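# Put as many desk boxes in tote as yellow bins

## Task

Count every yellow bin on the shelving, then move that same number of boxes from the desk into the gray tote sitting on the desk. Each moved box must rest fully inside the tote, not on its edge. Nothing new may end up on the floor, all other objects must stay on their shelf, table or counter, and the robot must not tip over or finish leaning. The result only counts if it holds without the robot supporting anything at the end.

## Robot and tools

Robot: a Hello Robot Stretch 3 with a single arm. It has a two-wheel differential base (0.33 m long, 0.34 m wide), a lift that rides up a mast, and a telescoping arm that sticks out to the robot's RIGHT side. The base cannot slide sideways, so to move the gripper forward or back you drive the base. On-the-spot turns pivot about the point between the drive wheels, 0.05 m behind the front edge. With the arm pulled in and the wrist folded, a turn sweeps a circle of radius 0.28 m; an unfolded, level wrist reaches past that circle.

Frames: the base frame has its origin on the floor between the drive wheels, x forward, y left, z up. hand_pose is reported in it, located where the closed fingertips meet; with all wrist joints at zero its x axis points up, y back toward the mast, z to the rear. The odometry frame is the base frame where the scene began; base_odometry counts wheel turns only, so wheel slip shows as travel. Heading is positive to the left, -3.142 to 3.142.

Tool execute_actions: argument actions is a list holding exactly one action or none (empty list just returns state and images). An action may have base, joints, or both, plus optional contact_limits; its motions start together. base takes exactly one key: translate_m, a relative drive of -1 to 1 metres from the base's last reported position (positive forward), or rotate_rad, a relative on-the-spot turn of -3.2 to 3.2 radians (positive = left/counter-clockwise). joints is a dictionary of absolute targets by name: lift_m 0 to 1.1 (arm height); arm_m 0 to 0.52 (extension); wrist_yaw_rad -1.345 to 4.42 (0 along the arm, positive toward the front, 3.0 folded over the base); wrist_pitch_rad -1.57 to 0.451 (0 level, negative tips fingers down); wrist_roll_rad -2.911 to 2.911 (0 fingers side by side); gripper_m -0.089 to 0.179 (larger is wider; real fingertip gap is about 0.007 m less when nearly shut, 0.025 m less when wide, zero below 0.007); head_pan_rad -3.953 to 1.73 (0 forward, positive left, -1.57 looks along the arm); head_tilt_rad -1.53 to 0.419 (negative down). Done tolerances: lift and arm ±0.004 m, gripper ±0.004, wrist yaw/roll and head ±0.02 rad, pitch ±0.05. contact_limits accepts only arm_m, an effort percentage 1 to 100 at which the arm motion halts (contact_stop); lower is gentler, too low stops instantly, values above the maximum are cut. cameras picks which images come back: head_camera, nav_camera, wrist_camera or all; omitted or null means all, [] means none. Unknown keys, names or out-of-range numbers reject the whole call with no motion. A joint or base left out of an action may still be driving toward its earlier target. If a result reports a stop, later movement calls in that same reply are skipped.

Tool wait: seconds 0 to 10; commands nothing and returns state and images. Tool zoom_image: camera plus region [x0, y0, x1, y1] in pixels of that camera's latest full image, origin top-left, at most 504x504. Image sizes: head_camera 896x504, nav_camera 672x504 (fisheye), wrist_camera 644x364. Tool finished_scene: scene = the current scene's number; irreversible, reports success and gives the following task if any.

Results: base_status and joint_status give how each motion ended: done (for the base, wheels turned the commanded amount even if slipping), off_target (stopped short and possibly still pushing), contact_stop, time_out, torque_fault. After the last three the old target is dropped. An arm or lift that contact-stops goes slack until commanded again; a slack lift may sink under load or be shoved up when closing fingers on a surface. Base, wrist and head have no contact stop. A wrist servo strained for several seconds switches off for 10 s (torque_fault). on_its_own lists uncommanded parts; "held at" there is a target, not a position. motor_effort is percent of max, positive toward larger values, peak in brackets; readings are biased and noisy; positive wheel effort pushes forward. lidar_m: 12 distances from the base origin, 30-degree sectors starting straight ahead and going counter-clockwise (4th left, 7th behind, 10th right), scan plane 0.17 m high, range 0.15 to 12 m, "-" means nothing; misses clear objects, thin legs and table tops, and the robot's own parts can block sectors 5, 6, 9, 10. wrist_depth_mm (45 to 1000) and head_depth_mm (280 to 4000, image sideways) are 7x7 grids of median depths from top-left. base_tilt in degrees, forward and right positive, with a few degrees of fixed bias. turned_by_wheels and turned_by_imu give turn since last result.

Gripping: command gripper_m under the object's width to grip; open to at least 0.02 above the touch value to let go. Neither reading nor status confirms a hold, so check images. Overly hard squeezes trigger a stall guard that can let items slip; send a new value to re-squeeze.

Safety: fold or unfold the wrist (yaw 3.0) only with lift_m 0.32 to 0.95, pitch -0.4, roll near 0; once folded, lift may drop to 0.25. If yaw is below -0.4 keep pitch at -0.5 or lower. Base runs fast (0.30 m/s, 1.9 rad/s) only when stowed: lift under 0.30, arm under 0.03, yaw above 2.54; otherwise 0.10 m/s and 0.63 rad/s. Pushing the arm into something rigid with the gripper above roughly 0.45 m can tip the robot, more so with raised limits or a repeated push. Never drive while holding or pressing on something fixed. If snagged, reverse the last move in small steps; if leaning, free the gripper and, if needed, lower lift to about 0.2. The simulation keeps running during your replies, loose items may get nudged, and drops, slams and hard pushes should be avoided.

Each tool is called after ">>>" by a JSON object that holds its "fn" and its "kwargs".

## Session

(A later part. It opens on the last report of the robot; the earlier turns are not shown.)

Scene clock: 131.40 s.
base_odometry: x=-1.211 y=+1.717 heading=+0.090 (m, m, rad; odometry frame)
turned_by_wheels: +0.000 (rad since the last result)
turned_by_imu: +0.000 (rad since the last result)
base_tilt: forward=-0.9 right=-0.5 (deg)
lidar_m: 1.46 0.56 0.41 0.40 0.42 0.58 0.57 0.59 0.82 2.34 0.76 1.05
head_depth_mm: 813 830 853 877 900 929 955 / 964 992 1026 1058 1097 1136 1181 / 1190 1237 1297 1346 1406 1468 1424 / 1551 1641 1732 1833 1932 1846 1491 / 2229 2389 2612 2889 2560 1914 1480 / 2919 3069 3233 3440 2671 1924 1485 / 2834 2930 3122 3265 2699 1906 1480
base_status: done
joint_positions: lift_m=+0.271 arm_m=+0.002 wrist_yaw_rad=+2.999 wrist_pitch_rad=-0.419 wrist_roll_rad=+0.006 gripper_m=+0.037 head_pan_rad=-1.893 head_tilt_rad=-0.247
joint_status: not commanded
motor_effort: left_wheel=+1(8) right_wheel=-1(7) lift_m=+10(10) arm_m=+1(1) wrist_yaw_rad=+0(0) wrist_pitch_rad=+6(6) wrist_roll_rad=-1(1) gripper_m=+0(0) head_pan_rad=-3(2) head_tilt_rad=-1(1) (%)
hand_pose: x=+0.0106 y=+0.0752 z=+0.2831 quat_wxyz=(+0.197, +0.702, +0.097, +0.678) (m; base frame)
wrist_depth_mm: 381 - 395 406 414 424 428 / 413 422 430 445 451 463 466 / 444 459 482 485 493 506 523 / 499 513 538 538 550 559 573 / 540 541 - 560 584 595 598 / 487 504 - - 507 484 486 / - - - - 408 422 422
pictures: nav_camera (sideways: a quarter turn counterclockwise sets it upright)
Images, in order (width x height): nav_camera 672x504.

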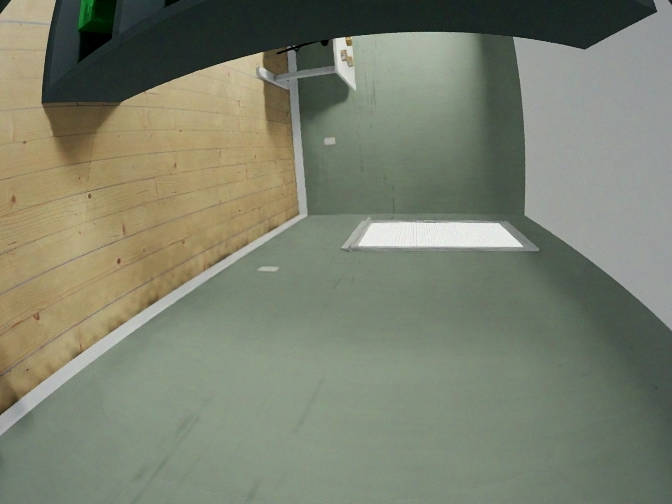

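>>> {"fn": "execute_actions", "kwargs": {"actions": [{"base": {"rotate_rad": -1.45}, "joints": {"head_pan_rad": 0.3, "head_tilt_rad": -0.5}}], "cameras": []}}

>>> {"fn": "execute_actions", "kwargs": {"actions": [{"base": {"translate_m": 1.0}}], "cameras": ["nav_camera"]}}

Scene clock: 151.23 s.
base_odometry: x=-1.211 y=+1.717 heading=-1.360 (m, m, rad; odometry frame)
turned_by_wheels: -1.450 (rad since the last result)
turned_by_imu: -1.458 (rad since the last result)
base_tilt: forward=-0.9 right=-0.5 (deg)
lidar_m: 1.14 0.76 1.46 1.02 0.50 0.40 0.40 0.44 0.57 0.57 0.62 0.96
head_depth_mm: 2752 2987 3246 2555 1891 1505 1241 / 2859 3123 3358 2543 1885 1499 1243 / 2985 3174 3446 2553 1893 1494 1243 / 902 997 1109 1257 1443 1447 1241 / 739 799 871 959 1067 1204 1240 / 625 673 747 852 1032 1362 1243 / 1080 1225 916 1487 1192 1386 1237
base_status: done
joint_positions: lift_m=+0.271 arm_m=+0.002 wrist_yaw_rad=+2.999 wrist_pitch_rad=-0.419 wrist_roll_rad=+0.006 gripper_m=+0.037 head_pan_rad=+0.293 head_tilt_rad=-0.494
joint_status: all done
motor_effort: left_wheel=+2(10) right_wheel=-2(7) lift_m=+10(10) arm_m=+0(1) wrist_yaw_rad=+0(1) wrist_pitch_rad=+6(6) wrist_roll_rad=-1(0) gripper_m=-1(1) head_pan_rad=+3(41) head_tilt_rad=-2(16) (%)
hand_pose: x=+0.0106 y=+0.0752 z=+0.2831 quat_wxyz=(+0.197, +0.702, +0.097, +0.678) (m; base frame)
wrist_depth_mm: 451 - - - - - - / 448 573 - - - - 918 / 453 578 981 971 - - 823 / 458 601 731 719 734 742 704 / 455 569 - 589 604 592 599 / 442 500 - - 500 490 491 / - - - - 408 423 419
pictures: none
No camera images: the call's "cameras" was empty. Leave "cameras" out to get every camera's image.

Scene clock: 156.27 s.
base_odometry: x=-1.001 y=+0.739 heading=-1.360 (m, m, rad; odometry frame)
turned_by_wheels: +0.000 (rad since the last result)
turned_by_imu: +0.001 (rad since the last result)
base_tilt: forward=-0.9 right=-0.5 (deg)
lidar_m: 2.00 2.02 0.31 0.31 0.34 1.40 1.38 0.89 0.72 0.71 0.78 1.20
head_depth_mm: 1914 2072 2266 2440 1904 1504 1247 / 2000 2175 2405 2523 1891 1504 1245 / 2085 2286 2434 2496 1890 1493 1237 / 2174 2393 2101 2435 1889 1494 1242 / 2278 2499 2150 2530 1893 1494 1237 / 2399 2613 2254 2406 1886 1489 1241 / 2509 2726 2786 2531 1880 1488 1239
base_status: done
joint_positions: lift_m=+0.271 arm_m=+0.002 wrist_yaw_rad=+2.999 wrist_pitch_rad=-0.419 wrist_roll_rad=+0.006 gripper_m=+0.037 head_pan_rad=+0.293 head_tilt_rad=-0.495
joint_status: not commanded
motor_effort: left_wheel=+0(10) right_wheel=-2(4) lift_m=+10(10) arm_m=+1(0) wrist_yaw_rad=+0(1) wrist_pitch_rad=+6(6) wrist_roll_rad=+0(1) gripper_m=+0(1) head_pan_rad=+4(2) head_tilt_rad=-1(3) (%)
hand_pose: x=+0.0106 y=+0.0752 z=+0.2831 quat_wxyz=(+0.197, +0.702, +0.097, +0.678) (m; base frame)
wrist_depth_mm: 333 - 320 317 324 - - / 364 362 351 348 354 - - / 415 398 385 384 863 996 997 / 652 449 427 427 702 736 744 / 583 504 - 479 595 589 594 / 489 503 - - 505 491 490 / - - - - 411 421 418
pictures: nav_camera (sideways: a quarter turn counterclockwise sets it upright)
Images, in order (width x height): nav_camera 672x504.

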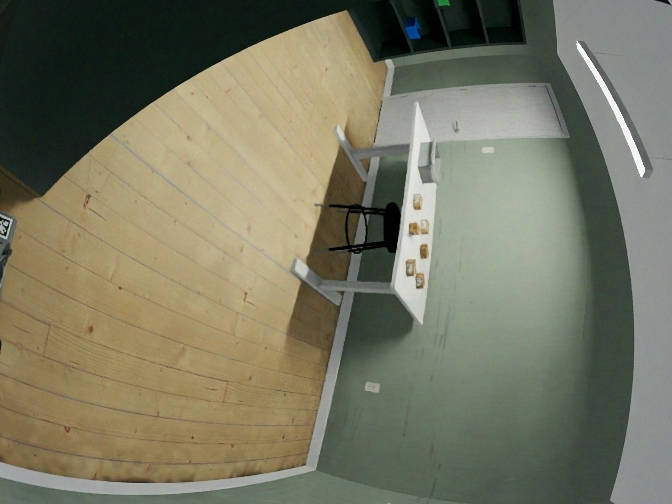

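>>> {"fn": "execute_actions", "kwargs": {"actions": [{"base": {"translate_m": 0.6}}], "cameras": []}}

>>> {"fn": "execute_actions", "kwargs": {"actions": [{"base": {"rotate_rad": 0.88}, "joints": {"head_pan_rad": -0.6, "head_tilt_rad": -0.6}}], "cameras": []}}

>>> {"fn": "execute_actions", "kwargs": {"actions": [{"base": {"translate_m": 1.0}}], "cameras": ["nav_camera"]}}

Scene clock: 165.47 s.
base_odometry: x=-0.876 y=+0.152 heading=-1.360 (m, m, rad; odometry frame)
turned_by_wheels: +0.000 (rad since the last result)
turned_by_imu: +0.001 (rad since the last result)
base_tilt: forward=-0.8 right=-0.5 (deg)
lidar_m: 1.78 1.43 2.27 1.30 0.64 0.56 1.97 1.00 0.81 0.80 0.87 1.35
head_depth_mm: 1427 1550 1695 1880 1899 1506 1247 / 1490 1628 1775 1975 1886 1503 1246 / 1556 1693 1836 2099 1896 1509 1245 / 1620 1778 1742 2054 1816 1495 1245 / 1703 1890 1737 2207 1897 1486 1241 / 1789 1981 1655 2193 1878 1487 1236 / 1877 2094 1722 2306 1880 1489 1234
base_status: done
joint_positions: lift_m=+0.271 arm_m=+0.002 wrist_yaw_rad=+2.999 wrist_pitch_rad=-0.419 wrist_roll_rad=+0.006 gripper_m=+0.037 head_pan_rad=+0.293 head_tilt_rad=-0.495
joint_status: not commanded
motor_effort: left_wheel=+1(11) right_wheel=-1(3) lift_m=+10(10) arm_m=+1(0) wrist_yaw_rad=+1(0) wrist_pitch_rad=+6(6) wrist_roll_rad=+0(0) gripper_m=+1(0) head_pan_rad=+3(4) head_tilt_rad=-2(2) (%)
hand_pose: x=+0.0106 y=+0.0752 z=+0.2831 quat_wxyz=(+0.197, +0.702, +0.097, +0.678) (m; base frame)
wrist_depth_mm: 580 - - - - - - / 588 750 - - - - - / 586 733 985 957 988 986 982 / 581 708 723 738 735 731 737 / 554 593 - 585 617 596 596 / 490 505 - - 514 491 503 / - - - - 407 427 426
pictures: none
No camera images: the call's "cameras" was empty. Leave "cameras" out to get every camera's image.

Scene clock: 167.20 s.
base_odometry: x=-0.876 y=+0.152 heading=-0.480 (m, m, rad; odometry frame)
turned_by_wheels: +0.880 (rad since the last result)
turned_by_imu: +0.886 (rad since the last result)
base_tilt: forward=-0.9 right=-0.5 (deg)
lidar_m: 2.27 2.19 0.74 0.56 0.78 1.16 0.83 0.80 0.83 1.11 1.78 1.43
head_depth_mm: 1432 1580 1756 1972 1712 1404 1188 / 1489 1649 1851 2040 1711 1403 1186 / 1555 1727 1957 2116 1721 1404 1181 / 1625 1782 1523 1967 1710 1394 1180 / 1698 1871 1328 2095 1657 1399 1182 / 1784 1939 1423 2097 1696 1397 1180 / 1864 2014 1512 2079 1695 1386 1174
base_status: done
joint_positions: lift_m=+0.271 arm_m=+0.002 wrist_yaw_rad=+2.999 wrist_pitch_rad=-0.419 wrist_roll_rad=+0.006 gripper_m=+0.037 head_pan_rad=-0.593 head_tilt_rad=-0.593
joint_status: all done
motor_effort: left_wheel=-2(8) right_wheel=+1(6) lift_m=+10(10) arm_m=+0(0) wrist_yaw_rad=+1(1) wrist_pitch_rad=+6(6) wrist_roll_rad=-1(0) gripper_m=+1(0) head_pan_rad=-4(36) head_tilt_rad=-3(9) (%)
hand_pose: x=+0.0106 y=+0.0752 z=+0.2831 quat_wxyz=(+0.197, +0.702, +0.097, +0.678) (m; base frame)
wrist_depth_mm: - - 573 636 783 - - / - - 608 685 859 - - / 982 975 670 750 913 966 - / 727 723 714 723 732 729 746 / 585 582 - 587 623 592 596 / 491 513 - - 506 491 488 / - - - - 406 419 421
pictures: none
No camera images: the call's "cameras" was empty. Leave "cameras" out to get every camera's image.

Scene clock: 172.23 s.
base_odometry: x=+0.011 y=-0.309 heading=-0.480 (m, m, rad; odometry frame)
turned_by_wheels: +0.000 (rad since the last result)
turned_by_imu: +0.001 (rad since the last result)
base_tilt: forward=-0.9 right=-0.5 (deg)
lidar_m: 1.28 2.62 1.50 1.07 1.04 1.06 1.73 1.65 1.71 0.81 0.68 0.62
head_depth_mm: 1004 1104 1212 935 755 655 1182 / 1040 1154 1248 932 712 1066 1190 / 1090 1208 1288 944 755 1330 1188 / 1136 1269 1346 967 751 1326 1184 / 1189 1341 1344 964 776 1389 1180 / 1243 1403 1347 929 829 1389 1176 / 1306 1488 1338 889 1565 1388 1179
base_status: done
joint_positions: lift_m=+0.271 arm_m=+0.002 wrist_yaw_rad=+2.999 wrist_pitch_rad=-0.419 wrist_roll_rad=+0.006 gripper_m=+0.037 head_pan_rad=-0.593 head_tilt_rad=-0.593
joint_status: not commanded
motor_effort: left_wheel=-1(6) right_wheel=+1(5) lift_m=+10(10) arm_m=+0(0) wrist_yaw_rad=+0(0) wrist_pitch_rad=+6(6) wrist_roll_rad=-1(1) gripper_m=-1(1) head_pan_rad=-2(2) head_tilt_rad=-1(2) (%)
hand_pose: x=+0.0106 y=+0.0752 z=+0.2831 quat_wxyz=(+0.197, +0.702, +0.097, +0.678) (m; base frame)
wrist_depth_mm: 798 - - - - - - / 834 922 - - - - - / 853 941 982 975 - 984 994 / 720 727 739 735 738 750 754 / 577 586 - 597 619 598 592 / 492 503 - - 511 491 495 / - - - - 406 422 426
pictures: nav_camera (sideways: a quarter turn counterclockwise sets it upright)
Images, in order (width x height): nav_camera 672x504.

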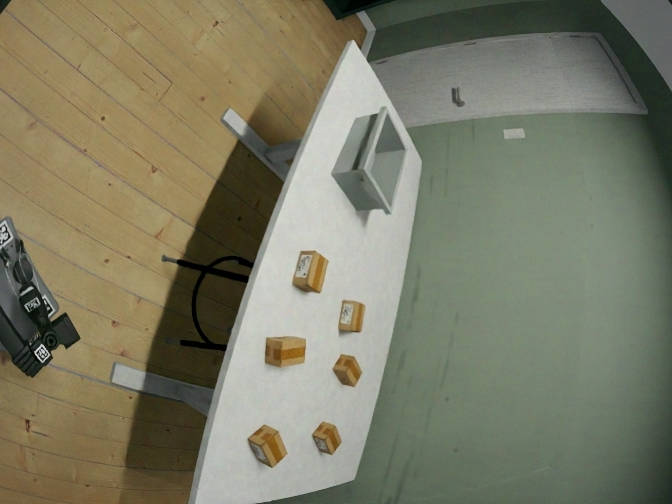

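>>> {"fn": "execute_actions", "kwargs": {"actions": [{"base": {"rotate_rad": 0.553}, "joints": {"head_pan_rad": -1.2, "head_tilt_rad": -0.7}}], "cameras": ["head_camera"]}}

Scene clock: 176.03 s.
base_odometry: x=+0.011 y=-0.309 heading=+0.073 (m, m, rad; odometry frame)
turned_by_wheels: +0.553 (rad since the last result)
turned_by_imu: +0.557 (rad since the last result)
base_tilt: forward=-0.8 right=-0.5 (deg)
lidar_m: 2.63 1.46 1.07 1.03 1.07 1.71 1.65 1.71 0.80 0.68 0.62 1.27
head_depth_mm: 1012 1134 1116 854 693 1258 1120 / 1046 1179 1110 852 706 1299 1146 / 1085 1230 1107 853 713 1322 1139 / 1131 1287 1110 824 750 1289 1142 / 1176 1326 1102 801 1454 1318 1139 / 1225 1375 1056 845 1523 1324 1134 / 1278 1418 939 846 1563 1312 1139
base_status: done
joint_positions: lift_m=+0.271 arm_m=+0.002 wrist_yaw_rad=+2.999 wrist_pitch_rad=-0.419 wrist_roll_rad=+0.006 gripper_m=+0.037 head_pan_rad=-1.193 head_tilt_rad=-0.692
joint_status: all done
motor_effort: left_wheel=-2(9) right_wheel=+1(4) lift_m=+10(10) arm_m=+0(0) wrist_yaw_rad=+1(0) wrist_pitch_rad=+6(6) wrist_roll_rad=+0(0) gripper_m=+1(0) head_pan_rad=-3(34) head_tilt_rad=-3(12) (%)
hand_pose: x=+0.0106 y=+0.0752 z=+0.2831 quat_wxyz=(+0.197, +0.702, +0.097, +0.678) (m; base frame)
wrist_depth_mm: - - 981 - - - - / - - - - - - - / 991 983 967 977 979 978 980 / 729 720 735 729 728 751 728 / 582 580 - 588 616 586 594 / 486 509 - - 504 493 496 / - - - - 410 421 423
pictures: head_camera (sideways: a quarter turn clockwise sets it upright)
Images, in order (width x height): head_camera 896x504.

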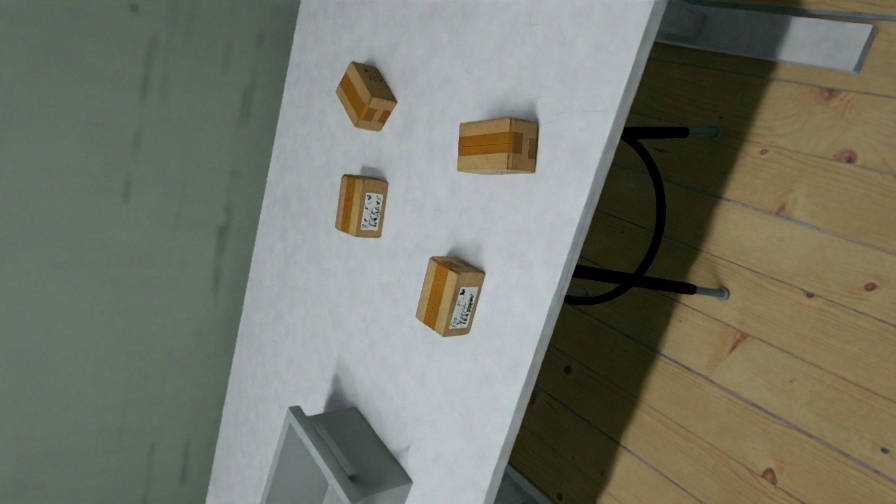

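>>> {"fn": "execute_actions", "kwargs": {"actions": [{"base": {"translate_m": 0.33}, "joints": {"lift_m": 0.92, "head_pan_rad": -1.25, "head_tilt_rad": -0.7, "gripper_m": 0.12}}], "cameras": ["head_camera", "nav_camera"]}}

Scene clock: 216.87 s.
base_odometry: x=+0.340 y=-0.285 heading=+0.073 (m, m, rad; odometry frame)
turned_by_wheels: +0.000 (rad since the last result)
turned_by_imu: +0.001 (rad since the last result)
base_tilt: forward=-0.9 right=-0.5 (deg)
lidar_m: 2.30 1.45 1.07 1.03 1.07 2.05 1.98 1.78 0.75 0.56 1.04 1.76
head_depth_mm: 1010 1136 1113 856 694 - - / 1042 1175 1114 855 712 - - / 1071 1214 1110 851 728 - 1137 / 1108 1262 1109 823 751 1357 1141 / 1145 1315 958 793 1450 1317 1145 / 1189 1335 963 818 1487 1317 1140 / 1234 1411 1096 843 1556 1318 1136
base_status: done
joint_positions: lift_m=+0.919 arm_m=+0.002 wrist_yaw_rad=+2.999 wrist_pitch_rad=-0.419 wrist_roll_rad=+0.006 gripper_m=+0.120 head_pan_rad=-1.243 head_tilt_rad=-0.692
joint_status: all done
motor_effort: left_wheel=-2(8) right_wheel=+1(4) lift_m=+37(40) arm_m=+0(0) wrist_yaw_rad=+0(0) wrist_pitch_rad=+6(6) wrist_roll_rad=-1(0) gripper_m=+1(80) head_pan_rad=-3(10) head_tilt_rad=-3(1) (%)
hand_pose: x=+0.0106 y=+0.0752 z=+0.9317 quat_wxyz=(+0.196, +0.702, +0.097, +0.678) (m; base frame)
wrist_depth_mm: 938 - 977 991 - - - / - - - - - - - / - - - - - - - / - - - - - - - / - - - - - - - / - - - - - - - / - - - - - - -
pictures: head_camera (sideways: a quarter turn clockwise sets it upright), nav_camera (sideways: a quarter turn counterclockwise sets it upright)
Images, in order (width x height): head_camera 896x504, nav_camera 672x504.

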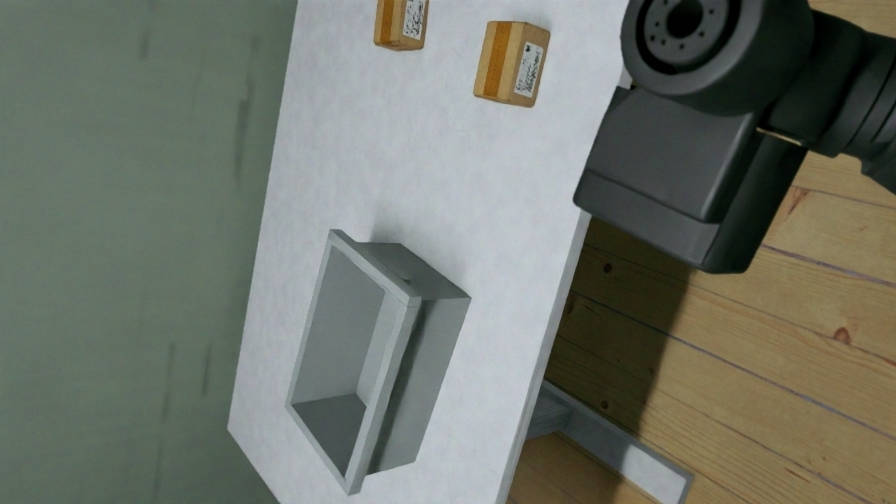

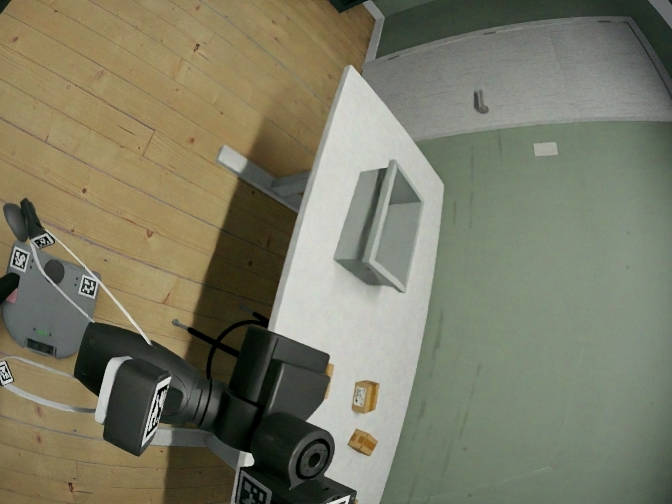

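>>> {"fn": "execute_actions", "kwargs": {"actions": [{"joints": {"wrist_yaw_rad": 0.0, "arm_m": 0.2, "lift_m": 0.95, "head_pan_rad": -1.57, "head_tilt_rad": -0.75}}], "cameras": ["wrist_camera"]}}

>>> {"fn": "execute_actions", "kwargs": {"actions": [{"joints": {"wrist_pitch_rad": -1.3, "arm_m": 0.33, "lift_m": 1.02, "gripper_m": 0.17}}]}}

Scene clock: 240.77 s.
base_odometry: x=+0.340 y=-0.285 heading=+0.073 (m, m, rad; odometry frame)
turned_by_wheels: +0.000 (rad since the last result)
turned_by_imu: +0.000 (rad since the last result)
base_tilt: forward=-0.9 right=-0.5 (deg)
lidar_m: 2.30 1.46 1.07 1.03 1.07 2.05 1.98 1.78 0.75 0.56 1.04 1.76
head_depth_mm: 1064 1174 - 738 1375 1292 1128 / 1068 - - 784 1198 1290 1130 / 1065 1175 - 760 1123 1285 1126 / 1064 1194 1059 759 1055 1262 1125 / 1064 1196 1013 804 1411 1287 1124 / 1066 1196 1014 801 1405 1283 1122 / 1065 1196 860 753 1406 1283 1121
base_status: not commanded
joint_positions: lift_m=+0.949 arm_m=+0.200 wrist_yaw_rad=+0.002 wrist_pitch_rad=-0.419 wrist_roll_rad=+0.006 gripper_m=+0.120 head_pan_rad=-1.563 head_tilt_rad=-0.741
joint_status: all done
motor_effort: left_wheel=-1(2) right_wheel=+1(1) lift_m=+37(39) arm_m=+5(6) wrist_yaw_rad=-2(3) wrist_pitch_rad=+6(6) wrist_roll_rad=-1(0) gripper_m=+1(1) head_pan_rad=-3(24) head_tilt_rad=-2(5) (%)
hand_pose: x=-0.0211 y=-0.5690 z=+0.9618 quat_wxyz=(+0.690, +0.147, -0.693, -0.147) (m; base frame)
wrist_depth_mm: 805 788 766 761 736 732 736 / 871 847 842 837 831 793 803 / 852 863 873 875 861 850 867 / 668 658 657 659 669 648 667 / 458 408 520 523 488 508 487 / 309 380 434 444 438 446 444 / 314 362 369 376 376 367 377
pictures: wrist_camera
Images, in order (width x height): wrist_camera 644x364.

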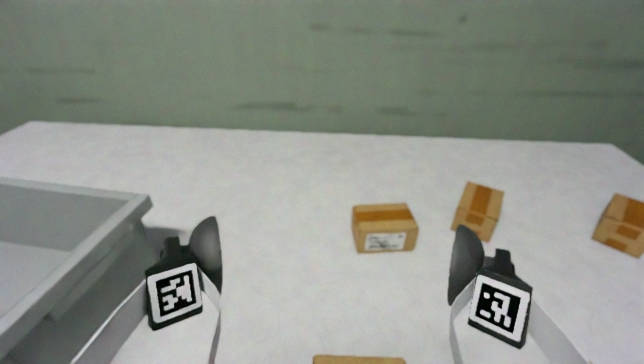

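Scene clock: 242.97 s.
base_odometry: x=+0.340 y=-0.285 heading=+0.073 (m, m, rad; odometry frame)
turned_by_wheels: +0.000 (rad since the last result)
turned_by_imu: +0.000 (rad since the last result)
base_tilt: forward=-0.9 right=-0.4 (deg)
lidar_m: 2.30 1.46 1.07 1.03 1.07 2.05 1.98 1.78 0.75 0.56 1.04 1.76
head_depth_mm: - 1225 1027 758 1372 1295 1128 / - 1225 971 788 1202 1293 1126 / - 1232 926 760 1123 1293 1121 / 1075 1197 947 759 1054 1261 1125 / 1064 1197 1015 802 1412 1285 1120 / 1062 1195 1010 800 1405 1286 1122 / 1066 1198 860 755 1394 1282 1123
base_status: not commanded
joint_positions: lift_m=+1.019 arm_m=+0.330 wrist_yaw_rad=+0.001 wrist_pitch_rad=-1.297 wrist_roll_rad=+0.006 gripper_m=+0.170 head_pan_rad=-1.563 head_tilt_rad=-0.741
joint_status: all done
motor_effort: left_wheel=-1(2) right_wheel=+1(1) lift_m=+37(40) arm_m=+5(7) wrist_yaw_rad=-1(2) wrist_pitch_rad=-1(5) wrist_roll_rad=+0(0) gripper_m=+1(84) head_pan_rad=-3(3) head_tilt_rad=-3(3) (%)
hand_pose: x=-0.0216 y=-0.5207 z=+0.9048 quat_wxyz=(+0.562, +0.426, -0.565, -0.429) (m; base frame)
wrist_depth_mm: 276 375 375 370 369 365 364 / 303 367 369 367 363 358 358 / 311 361 362 360 358 354 351 / 360 359 355 346 349 345 295 / 355 353 350 348 345 341 334 / - - 348 346 336 339 335 / - - - - - - -
pictures: head_camera (sideways: a quarter turn clockwise sets it upright), nav_camera (sideways: a quarter turn counterclockwise sets it upright), wrist_camera
Images, in order (width x height): head_camera 896x504, nav_camera 672x504, wrist_camera 644x364.

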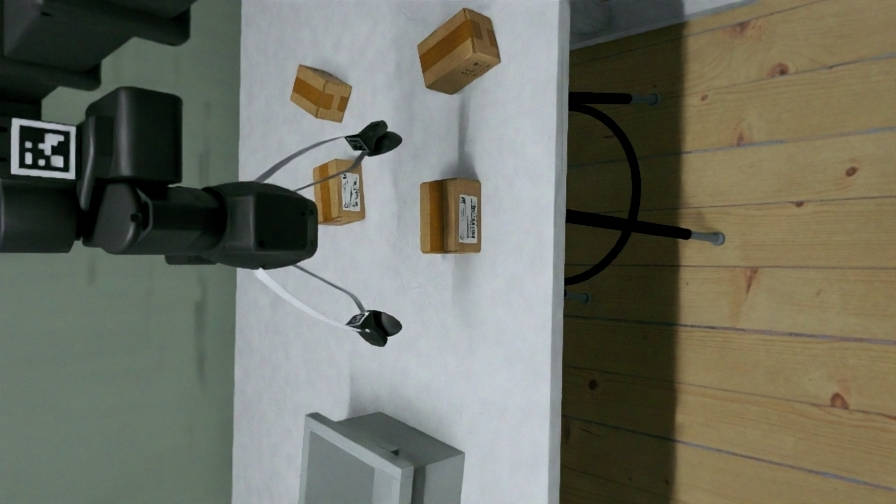

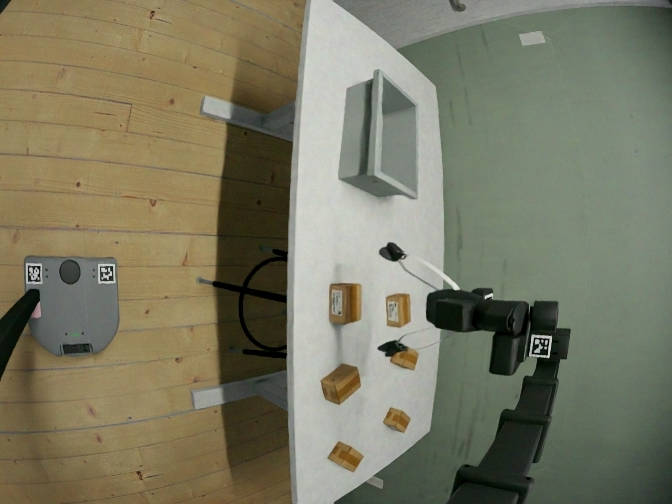

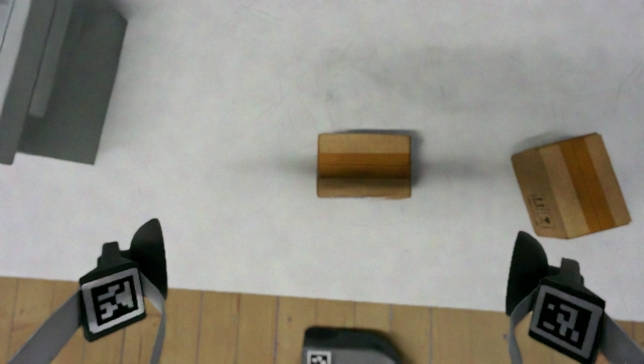

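>>> {"fn": "execute_actions", "kwargs": {"actions": [{"base": {"translate_m": -0.028}, "joints": {"arm_m": 0.39, "lift_m": 0.935}}], "cameras": ["head_camera", "wrist_camera"]}}

Scene clock: 268.43 s.
base_odometry: x=+0.313 y=-0.287 heading=+0.073 (m, m, rad; odometry frame)
turned_by_wheels: +0.000 (rad since the last result)
turned_by_imu: +0.000 (rad since the last result)
base_tilt: forward=-0.9 right=-0.5 (deg)
lidar_m: 2.33 1.46 1.07 1.03 1.07 2.02 1.95 1.79 0.74 0.56 1.06 1.76
head_depth_mm: 1068 1176 - 740 1376 1289 1129 / 1046 - 954 772 1197 1297 1126 / 1048 - 1015 782 1411 1287 1124 / 1065 1197 945 758 1056 1259 1120 / 1064 1196 1016 801 1405 1289 1119 / 1063 1194 1011 800 1407 1287 1119 / 1062 1194 867 757 1403 1286 1123
base_status: done
joint_positions: lift_m=+0.936 arm_m=+0.390 wrist_yaw_rad=+0.001 wrist_pitch_rad=-1.298 wrist_roll_rad=+0.006 gripper_m=+0.170 head_pan_rad=-1.563 head_tilt_rad=-0.741
joint_status: all done
motor_effort: left_wheel=-1(7) right_wheel=+1(3) lift_m=+10(34) arm_m=+5(5) wrist_yaw_rad=-2(1) wrist_pitch_rad=+0(1) wrist_roll_rad=-1(0) gripper_m=+0(0) head_pan_rad=-1(3) head_tilt_rad=-2(3) (%)
hand_pose: x=-0.0216 y=-0.5805 z=+0.8212 quat_wxyz=(+0.562, +0.426, -0.564, -0.429) (m; base frame)
wrist_depth_mm: 290 286 283 281 277 276 272 / 282 280 277 276 274 272 269 / 278 275 274 272 269 265 263 / 274 272 269 267 264 262 260 / 271 266 265 213 258 258 208 / 264 - 260 256 256 254 204 / 259 257 254 254 253 249 -
pictures: head_camera (sideways: a quarter turn clockwise sets it upright), wrist_camera
Images, in order (width x height): head_camera 896x504, wrist_camera 644x364.

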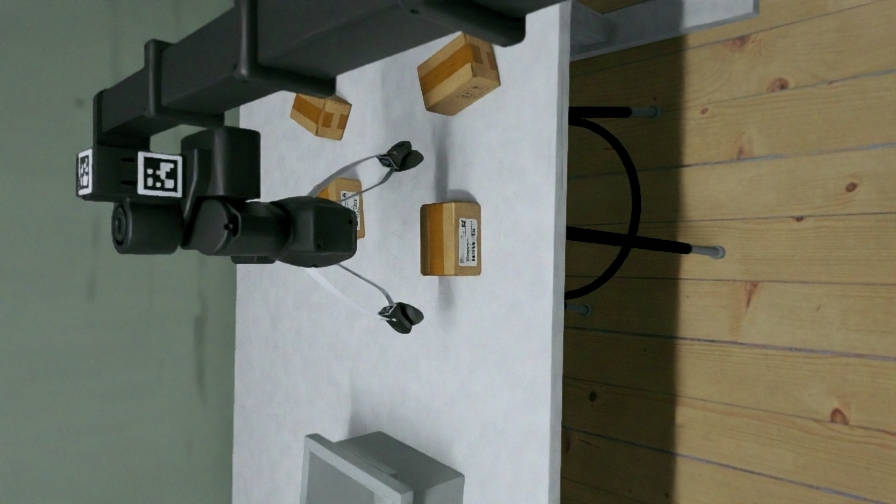

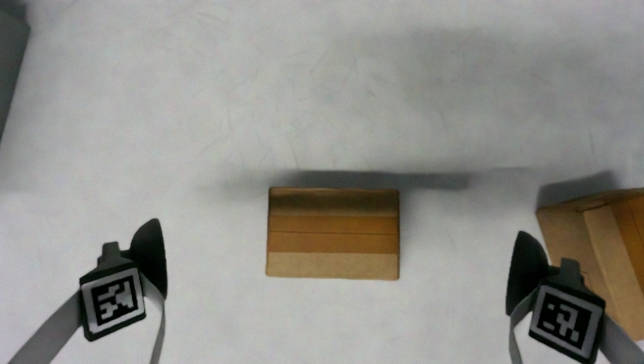

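>>> {"fn": "execute_actions", "kwargs": {"actions": [{"joints": {"lift_m": 0.875, "gripper_m": 0.15, "arm_m": 0.394}}], "cameras": ["head_camera", "wrist_camera"]}}

Scene clock: 282.37 s.
base_odometry: x=+0.313 y=-0.287 heading=+0.073 (m, m, rad; odometry frame)
turned_by_wheels: +0.000 (rad since the last result)
turned_by_imu: +0.000 (rad since the last result)
base_tilt: forward=-0.9 right=-0.5 (deg)
lidar_m: 2.33 1.45 1.07 1.03 1.07 2.02 1.95 1.78 0.74 0.56 1.06 1.76
head_depth_mm: 1069 1209 1067 - - 1282 1107 / 1063 1172 - 770 1185 1292 1128 / 1067 1175 924 782 1413 1287 1127 / 1068 1195 1057 753 1054 1259 1125 / 1064 1197 1013 791 1408 1287 1125 / 1065 1197 1009 800 1409 1289 1122 / 1066 1196 865 761 1403 1284 1122
base_status: not commanded
joint_positions: lift_m=+0.876 arm_m=+0.394 wrist_yaw_rad=+0.001 wrist_pitch_rad=-1.298 wrist_roll_rad=+0.006 gripper_m=+0.150 head_pan_rad=-1.563 head_tilt_rad=-0.741
joint_status: all done
motor_effort: left_wheel=-3(2) right_wheel=+1(1) lift_m=+10(9) arm_m=+5(4) wrist_yaw_rad=-1(1) wrist_pitch_rad=-1(1) wrist_roll_rad=-1(1) gripper_m=+1(78) head_pan_rad=-2(3) head_tilt_rad=-3(4) (%)
hand_pose: x=-0.0216 y=-0.5844 z=+0.7612 quat_wxyz=(+0.562, +0.426, -0.564, -0.429) (m; base frame)
wrist_depth_mm: 222 218 217 214 214 213 209 / 216 216 213 212 211 209 206 / 214 211 210 209 207 205 203 / 209 209 207 204 204 201 201 / 206 206 202 152 151 199 195 / 203 - 200 149 150 197 193 / 200 197 197 194 194 192 191
pictures: head_camera (sideways: a quarter turn clockwise sets it upright), wrist_camera
Images, in order (width x height): head_camera 896x504, wrist_camera 644x364.

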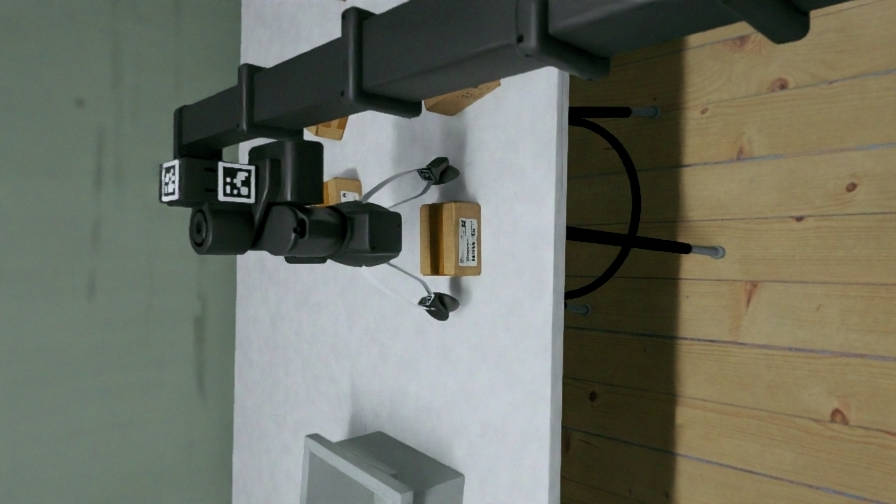

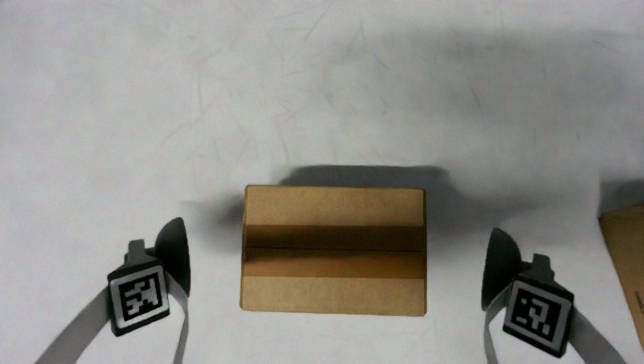

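>>> {"fn": "zoom_image", "kwargs": {"camera": "head_camera", "region": [340, 130, 560, 350]}}

Region (340, 130, 560, 350) of head_camera's 896x504 image, scaled by 2.291, with more detail than that image has.

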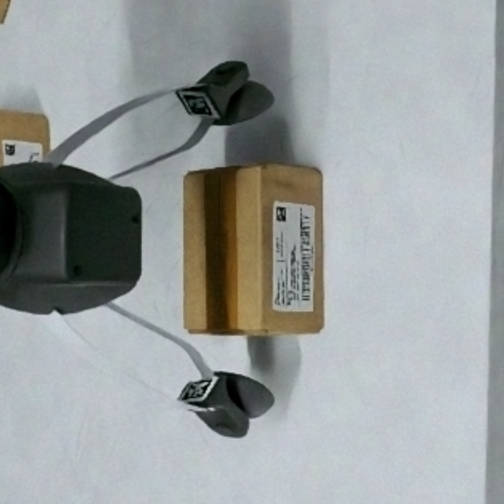

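>>> {"fn": "execute_actions", "kwargs": {"actions": [{"joints": {"gripper_m": 0.06}}], "cameras": ["head_camera", "wrist_camera"]}}

Scene clock: 291.80 s.
base_odometry: x=+0.313 y=-0.287 heading=+0.073 (m, m, rad; odometry frame)
turned_by_wheels: +0.000 (rad since the last result)
turned_by_imu: +0.000 (rad since the last result)
base_tilt: forward=-0.9 right=-0.5 (deg)
lidar_m: 2.33 1.46 1.07 1.03 1.07 2.02 1.95 1.78 0.74 0.56 1.06 1.76
head_depth_mm: 1066 1214 1064 - - 1278 1107 / 1060 1170 - 771 1181 1292 1127 / 1064 1169 929 782 1406 1291 1123 / 1066 1203 1034 753 1054 1266 1128 / 1064 1194 1015 803 1404 1288 1123 / 1070 1198 1013 801 1397 1287 1120 / 1062 1198 865 757 1398 1285 1121
base_status: not commanded
joint_positions: lift_m=+0.876 arm_m=+0.394 wrist_yaw_rad=+0.001 wrist_pitch_rad=-1.299 wrist_roll_rad=+0.006 gripper_m=+0.061 head_pan_rad=-1.563 head_tilt_rad=-0.741
joint_status: all done
motor_effort: left_wheel=-2(1) right_wheel=+1(1) lift_m=+10(10) arm_m=+5(4) wrist_yaw_rad=-1(1) wrist_pitch_rad=-1(1) wrist_roll_rad=+0(1) gripper_m=-13(87) head_pan_rad=-3(2) head_tilt_rad=-3(4) (%)
hand_pose: x=-0.0216 y=-0.5843 z=+0.7612 quat_wxyz=(+0.562, +0.427, -0.564, -0.429) (m; base frame)
wrist_depth_mm: 220 219 217 215 214 212 209 / 216 215 213 212 210 208 207 / 215 212 209 208 208 205 203 / 210 208 206 206 202 202 200 / 206 205 156 150 149 199 197 / 203 202 150 148 148 194 194 / 199 198 196 195 193 192 191
pictures: head_camera (sideways: a quarter turn clockwise sets it upright), wrist_camera
Images, in order (width x height): head_camera 896x504, wrist_camera 644x364.

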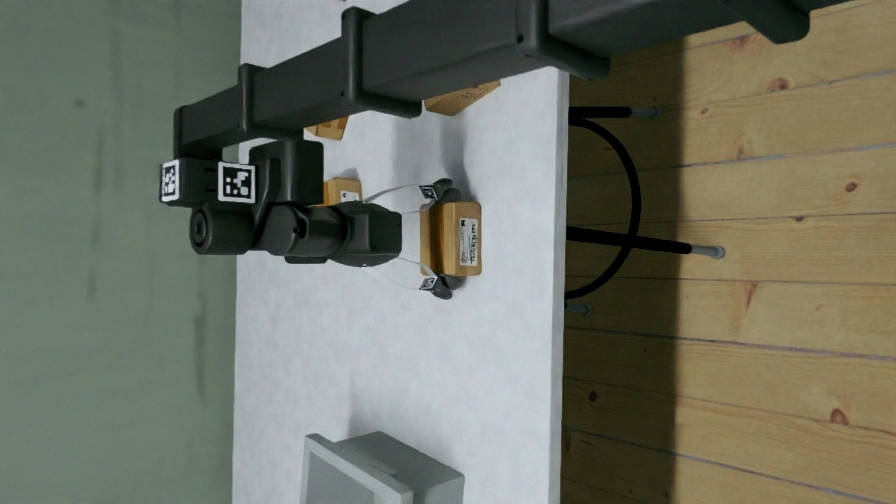

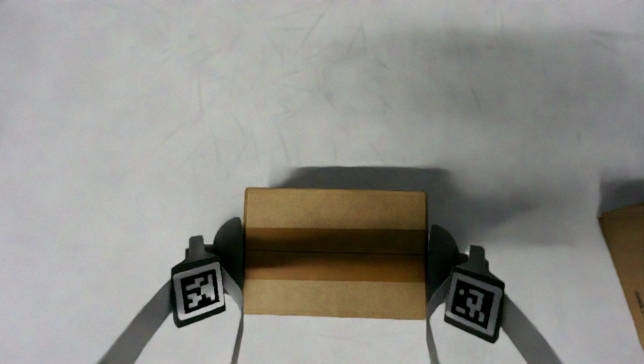

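>>> {"fn": "execute_actions", "kwargs": {"actions": [{"base": {"translate_m": 0.14}, "joints": {"lift_m": 1.03, "gripper_m": 0.035}}], "cameras": ["head_camera", "wrist_camera"]}}

Scene clock: 301.17 s.
base_odometry: x=+0.452 y=-0.277 heading=+0.073 (m, m, rad; odometry frame)
turned_by_wheels: +0.000 (rad since the last result)
turned_by_imu: +0.000 (rad since the last result)
base_tilt: forward=-0.9 right=-0.5 (deg)
lidar_m: 2.18 1.46 1.07 1.03 1.07 1.46 2.09 1.79 0.58 0.59 0.97 1.77
head_depth_mm: - 1209 968 808 1190 1294 1126 / 1067 1206 951 806 1404 1285 1126 / - 1205 1017 804 1088 1259 1123 / 1055 1194 648 802 1406 1287 1120 / 1064 1197 998 802 1408 1285 1125 / 1067 1197 883 741 1406 1282 1123 / 1064 1196 897 752 1407 1283 1121
base_status: done
joint_positions: lift_m=+1.029 arm_m=+0.394 wrist_yaw_rad=+0.001 wrist_pitch_rad=-1.300 wrist_roll_rad=+0.006 gripper_m=+0.039 head_pan_rad=-1.563 head_tilt_rad=-0.741
joint_status: all done
motor_effort: left_wheel=-2(3) right_wheel=+0(3) lift_m=+38(42) arm_m=+5(5) wrist_yaw_rad=-1(1) wrist_pitch_rad=+0(1) wrist_roll_rad=-1(1) gripper_m=-20(93) head_pan_rad=-3(3) head_tilt_rad=-2(4) (%)
hand_pose: x=-0.0216 y=-0.5841 z=+0.9146 quat_wxyz=(+0.562, +0.427, -0.564, -0.429) (m; base frame)
wrist_depth_mm: 305 262 385 379 377 334 367 / 377 369 379 372 373 366 365 / 373 370 367 366 365 363 358 / 373 312 364 361 360 356 355 / 279 295 154 150 149 350 349 / 361 357 148 148 147 344 344 / - - 352 344 341 343 341
pictures: head_camera (sideways: a quarter turn clockwise sets it upright), wrist_camera
Images, in order (width x height): head_camera 896x504, wrist_camera 644x364.

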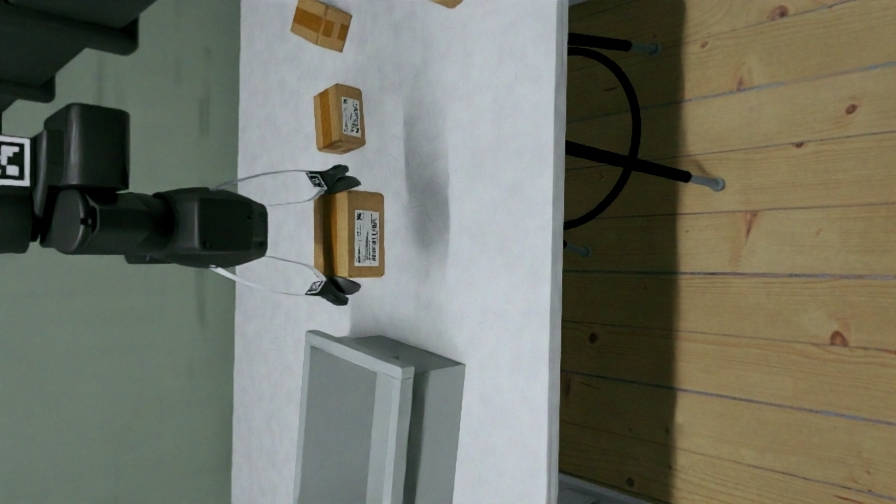

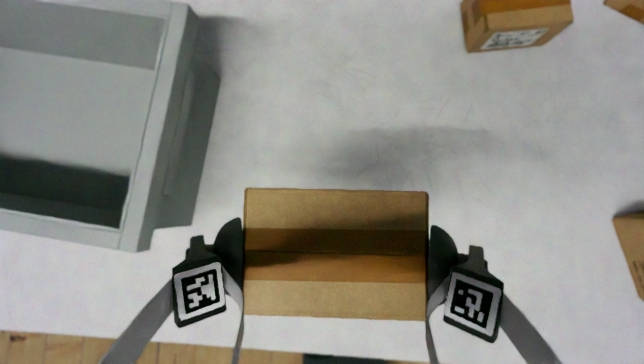

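>>> {"fn": "execute_actions", "kwargs": {"actions": [{"base": {"translate_m": 0.29}, "joints": {"arm_m": 0.494}}], "cameras": ["head_camera", "wrist_camera"]}}

Scene clock: 312.93 s.
base_odometry: x=+0.741 y=-0.256 heading=+0.073 (m, m, rad; odometry frame)
turned_by_wheels: +0.000 (rad since the last result)
turned_by_imu: -0.001 (rad since the last result)
base_tilt: forward=-0.9 right=-0.5 (deg)
lidar_m: 1.90 1.46 1.07 1.03 1.07 1.46 2.38 0.99 0.71 1.26 0.84 1.76
head_depth_mm: - 1207 1021 808 1178 1270 1125 / 1086 1201 1019 783 1412 1290 1127 / - 1204 881 745 1410 1291 1125 / 1066 1214 874 757 1405 1285 1124 / 1062 1193 884 756 1435 1282 1122 / 1062 1192 1014 800 1391 1277 1122 / 1067 1191 1008 799 1431 1284 1119
base_status: done
joint_positions: lift_m=+1.029 arm_m=+0.494 wrist_yaw_rad=+0.001 wrist_pitch_rad=-1.300 wrist_roll_rad=+0.006 gripper_m=+0.039 head_pan_rad=-1.563 head_tilt_rad=-0.741
joint_status: all done
motor_effort: left_wheel=-1(2) right_wheel=+0(3) lift_m=+38(38) arm_m=+5(6) wrist_yaw_rad=-1(1) wrist_pitch_rad=+0(0) wrist_roll_rad=+0(0) gripper_m=-20(21) head_pan_rad=-2(3) head_tilt_rad=-4(2) (%)
hand_pose: x=-0.0216 y=-0.6840 z=+0.9146 quat_wxyz=(+0.562, +0.427, -0.564, -0.429) (m; base frame)
wrist_depth_mm: 394 387 384 377 374 374 372 / 384 380 378 371 370 364 362 / 381 371 292 269 255 259 358 / 371 364 343 357 357 274 353 / 364 360 154 150 149 262 344 / 359 355 149 148 147 229 343 / 355 349 232 246 276 256 337
pictures: head_camera (sideways: a quarter turn clockwise sets it upright), wrist_camera
Images, in order (width x height): head_camera 896x504, wrist_camera 644x364.

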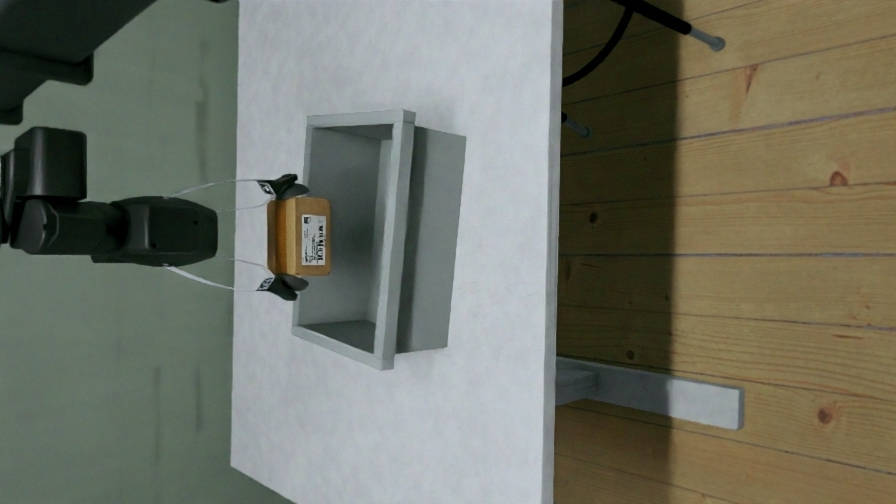

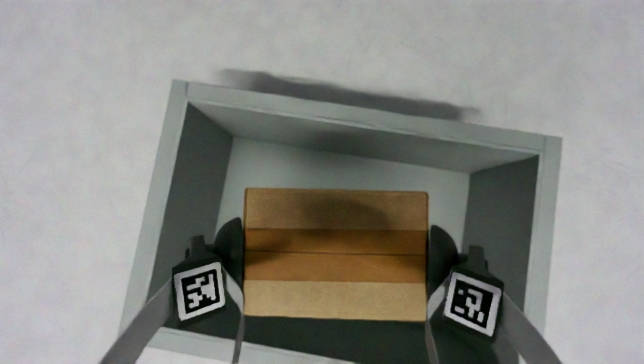

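>>> {"fn": "execute_actions", "kwargs": {"actions": [{"joints": {"lift_m": 0.887}}], "cameras": ["head_camera", "wrist_camera"]}}

Scene clock: 319.13 s.
base_odometry: x=+0.741 y=-0.256 heading=+0.073 (m, m, rad; odometry frame)
turned_by_wheels: +0.000 (rad since the last result)
turned_by_imu: +0.000 (rad since the last result)
base_tilt: forward=-0.9 right=-0.4 (deg)
lidar_m: 1.90 1.46 1.07 1.03 1.07 1.46 2.38 0.99 0.71 1.26 0.84 1.76
head_depth_mm: 1067 1207 1066 - 1414 1281 1129 / 1063 1173 871 761 1411 1291 1127 / 1053 - 880 745 1410 1289 1128 / 1065 1195 872 757 1409 1290 1118 / 1064 1194 881 756 1441 1291 1121 / 1064 1198 1011 798 1402 1279 1122 / 1066 1201 1008 800 1432 1283 1121
base_status: not commanded
joint_positions: lift_m=+0.888 arm_m=+0.494 wrist_yaw_rad=+0.001 wrist_pitch_rad=-1.300 wrist_roll_rad=+0.006 gripper_m=+0.039 head_pan_rad=-1.563 head_tilt_rad=-0.741
joint_status: all done
motor_effort: left_wheel=-2(2) right_wheel=+0(0) lift_m=+10(36) arm_m=+5(5) wrist_yaw_rad=-1(1) wrist_pitch_rad=+0(0) wrist_roll_rad=-1(1) gripper_m=-20(20) head_pan_rad=-3(4) head_tilt_rad=-3(4) (%)
hand_pose: x=-0.0216 y=-0.6840 z=+0.7731 quat_wxyz=(+0.562, +0.427, -0.564, -0.429) (m; base frame)
wrist_depth_mm: 133 141 128 117 109 101 98 / 138 177 186 164 147 133 122 / 143 193 219 217 215 196 167 / 147 202 216 214 212 210 180 / 152 211 154 150 148 207 174 / 157 206 149 148 147 204 169 / 162 200 204 203 201 200 163
pictures: head_camera (sideways: a quarter turn clockwise sets it upright), wrist_camera
Images, in order (width x height): head_camera 896x504, wrist_camera 644x364.

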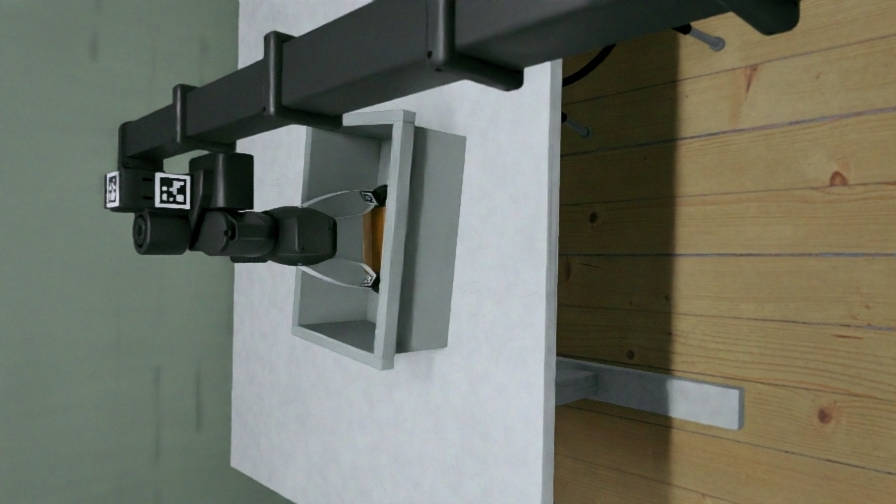

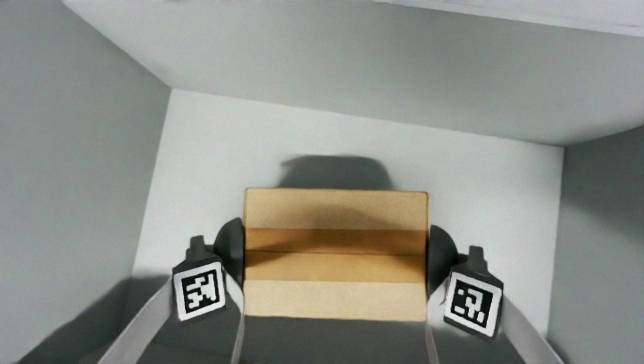

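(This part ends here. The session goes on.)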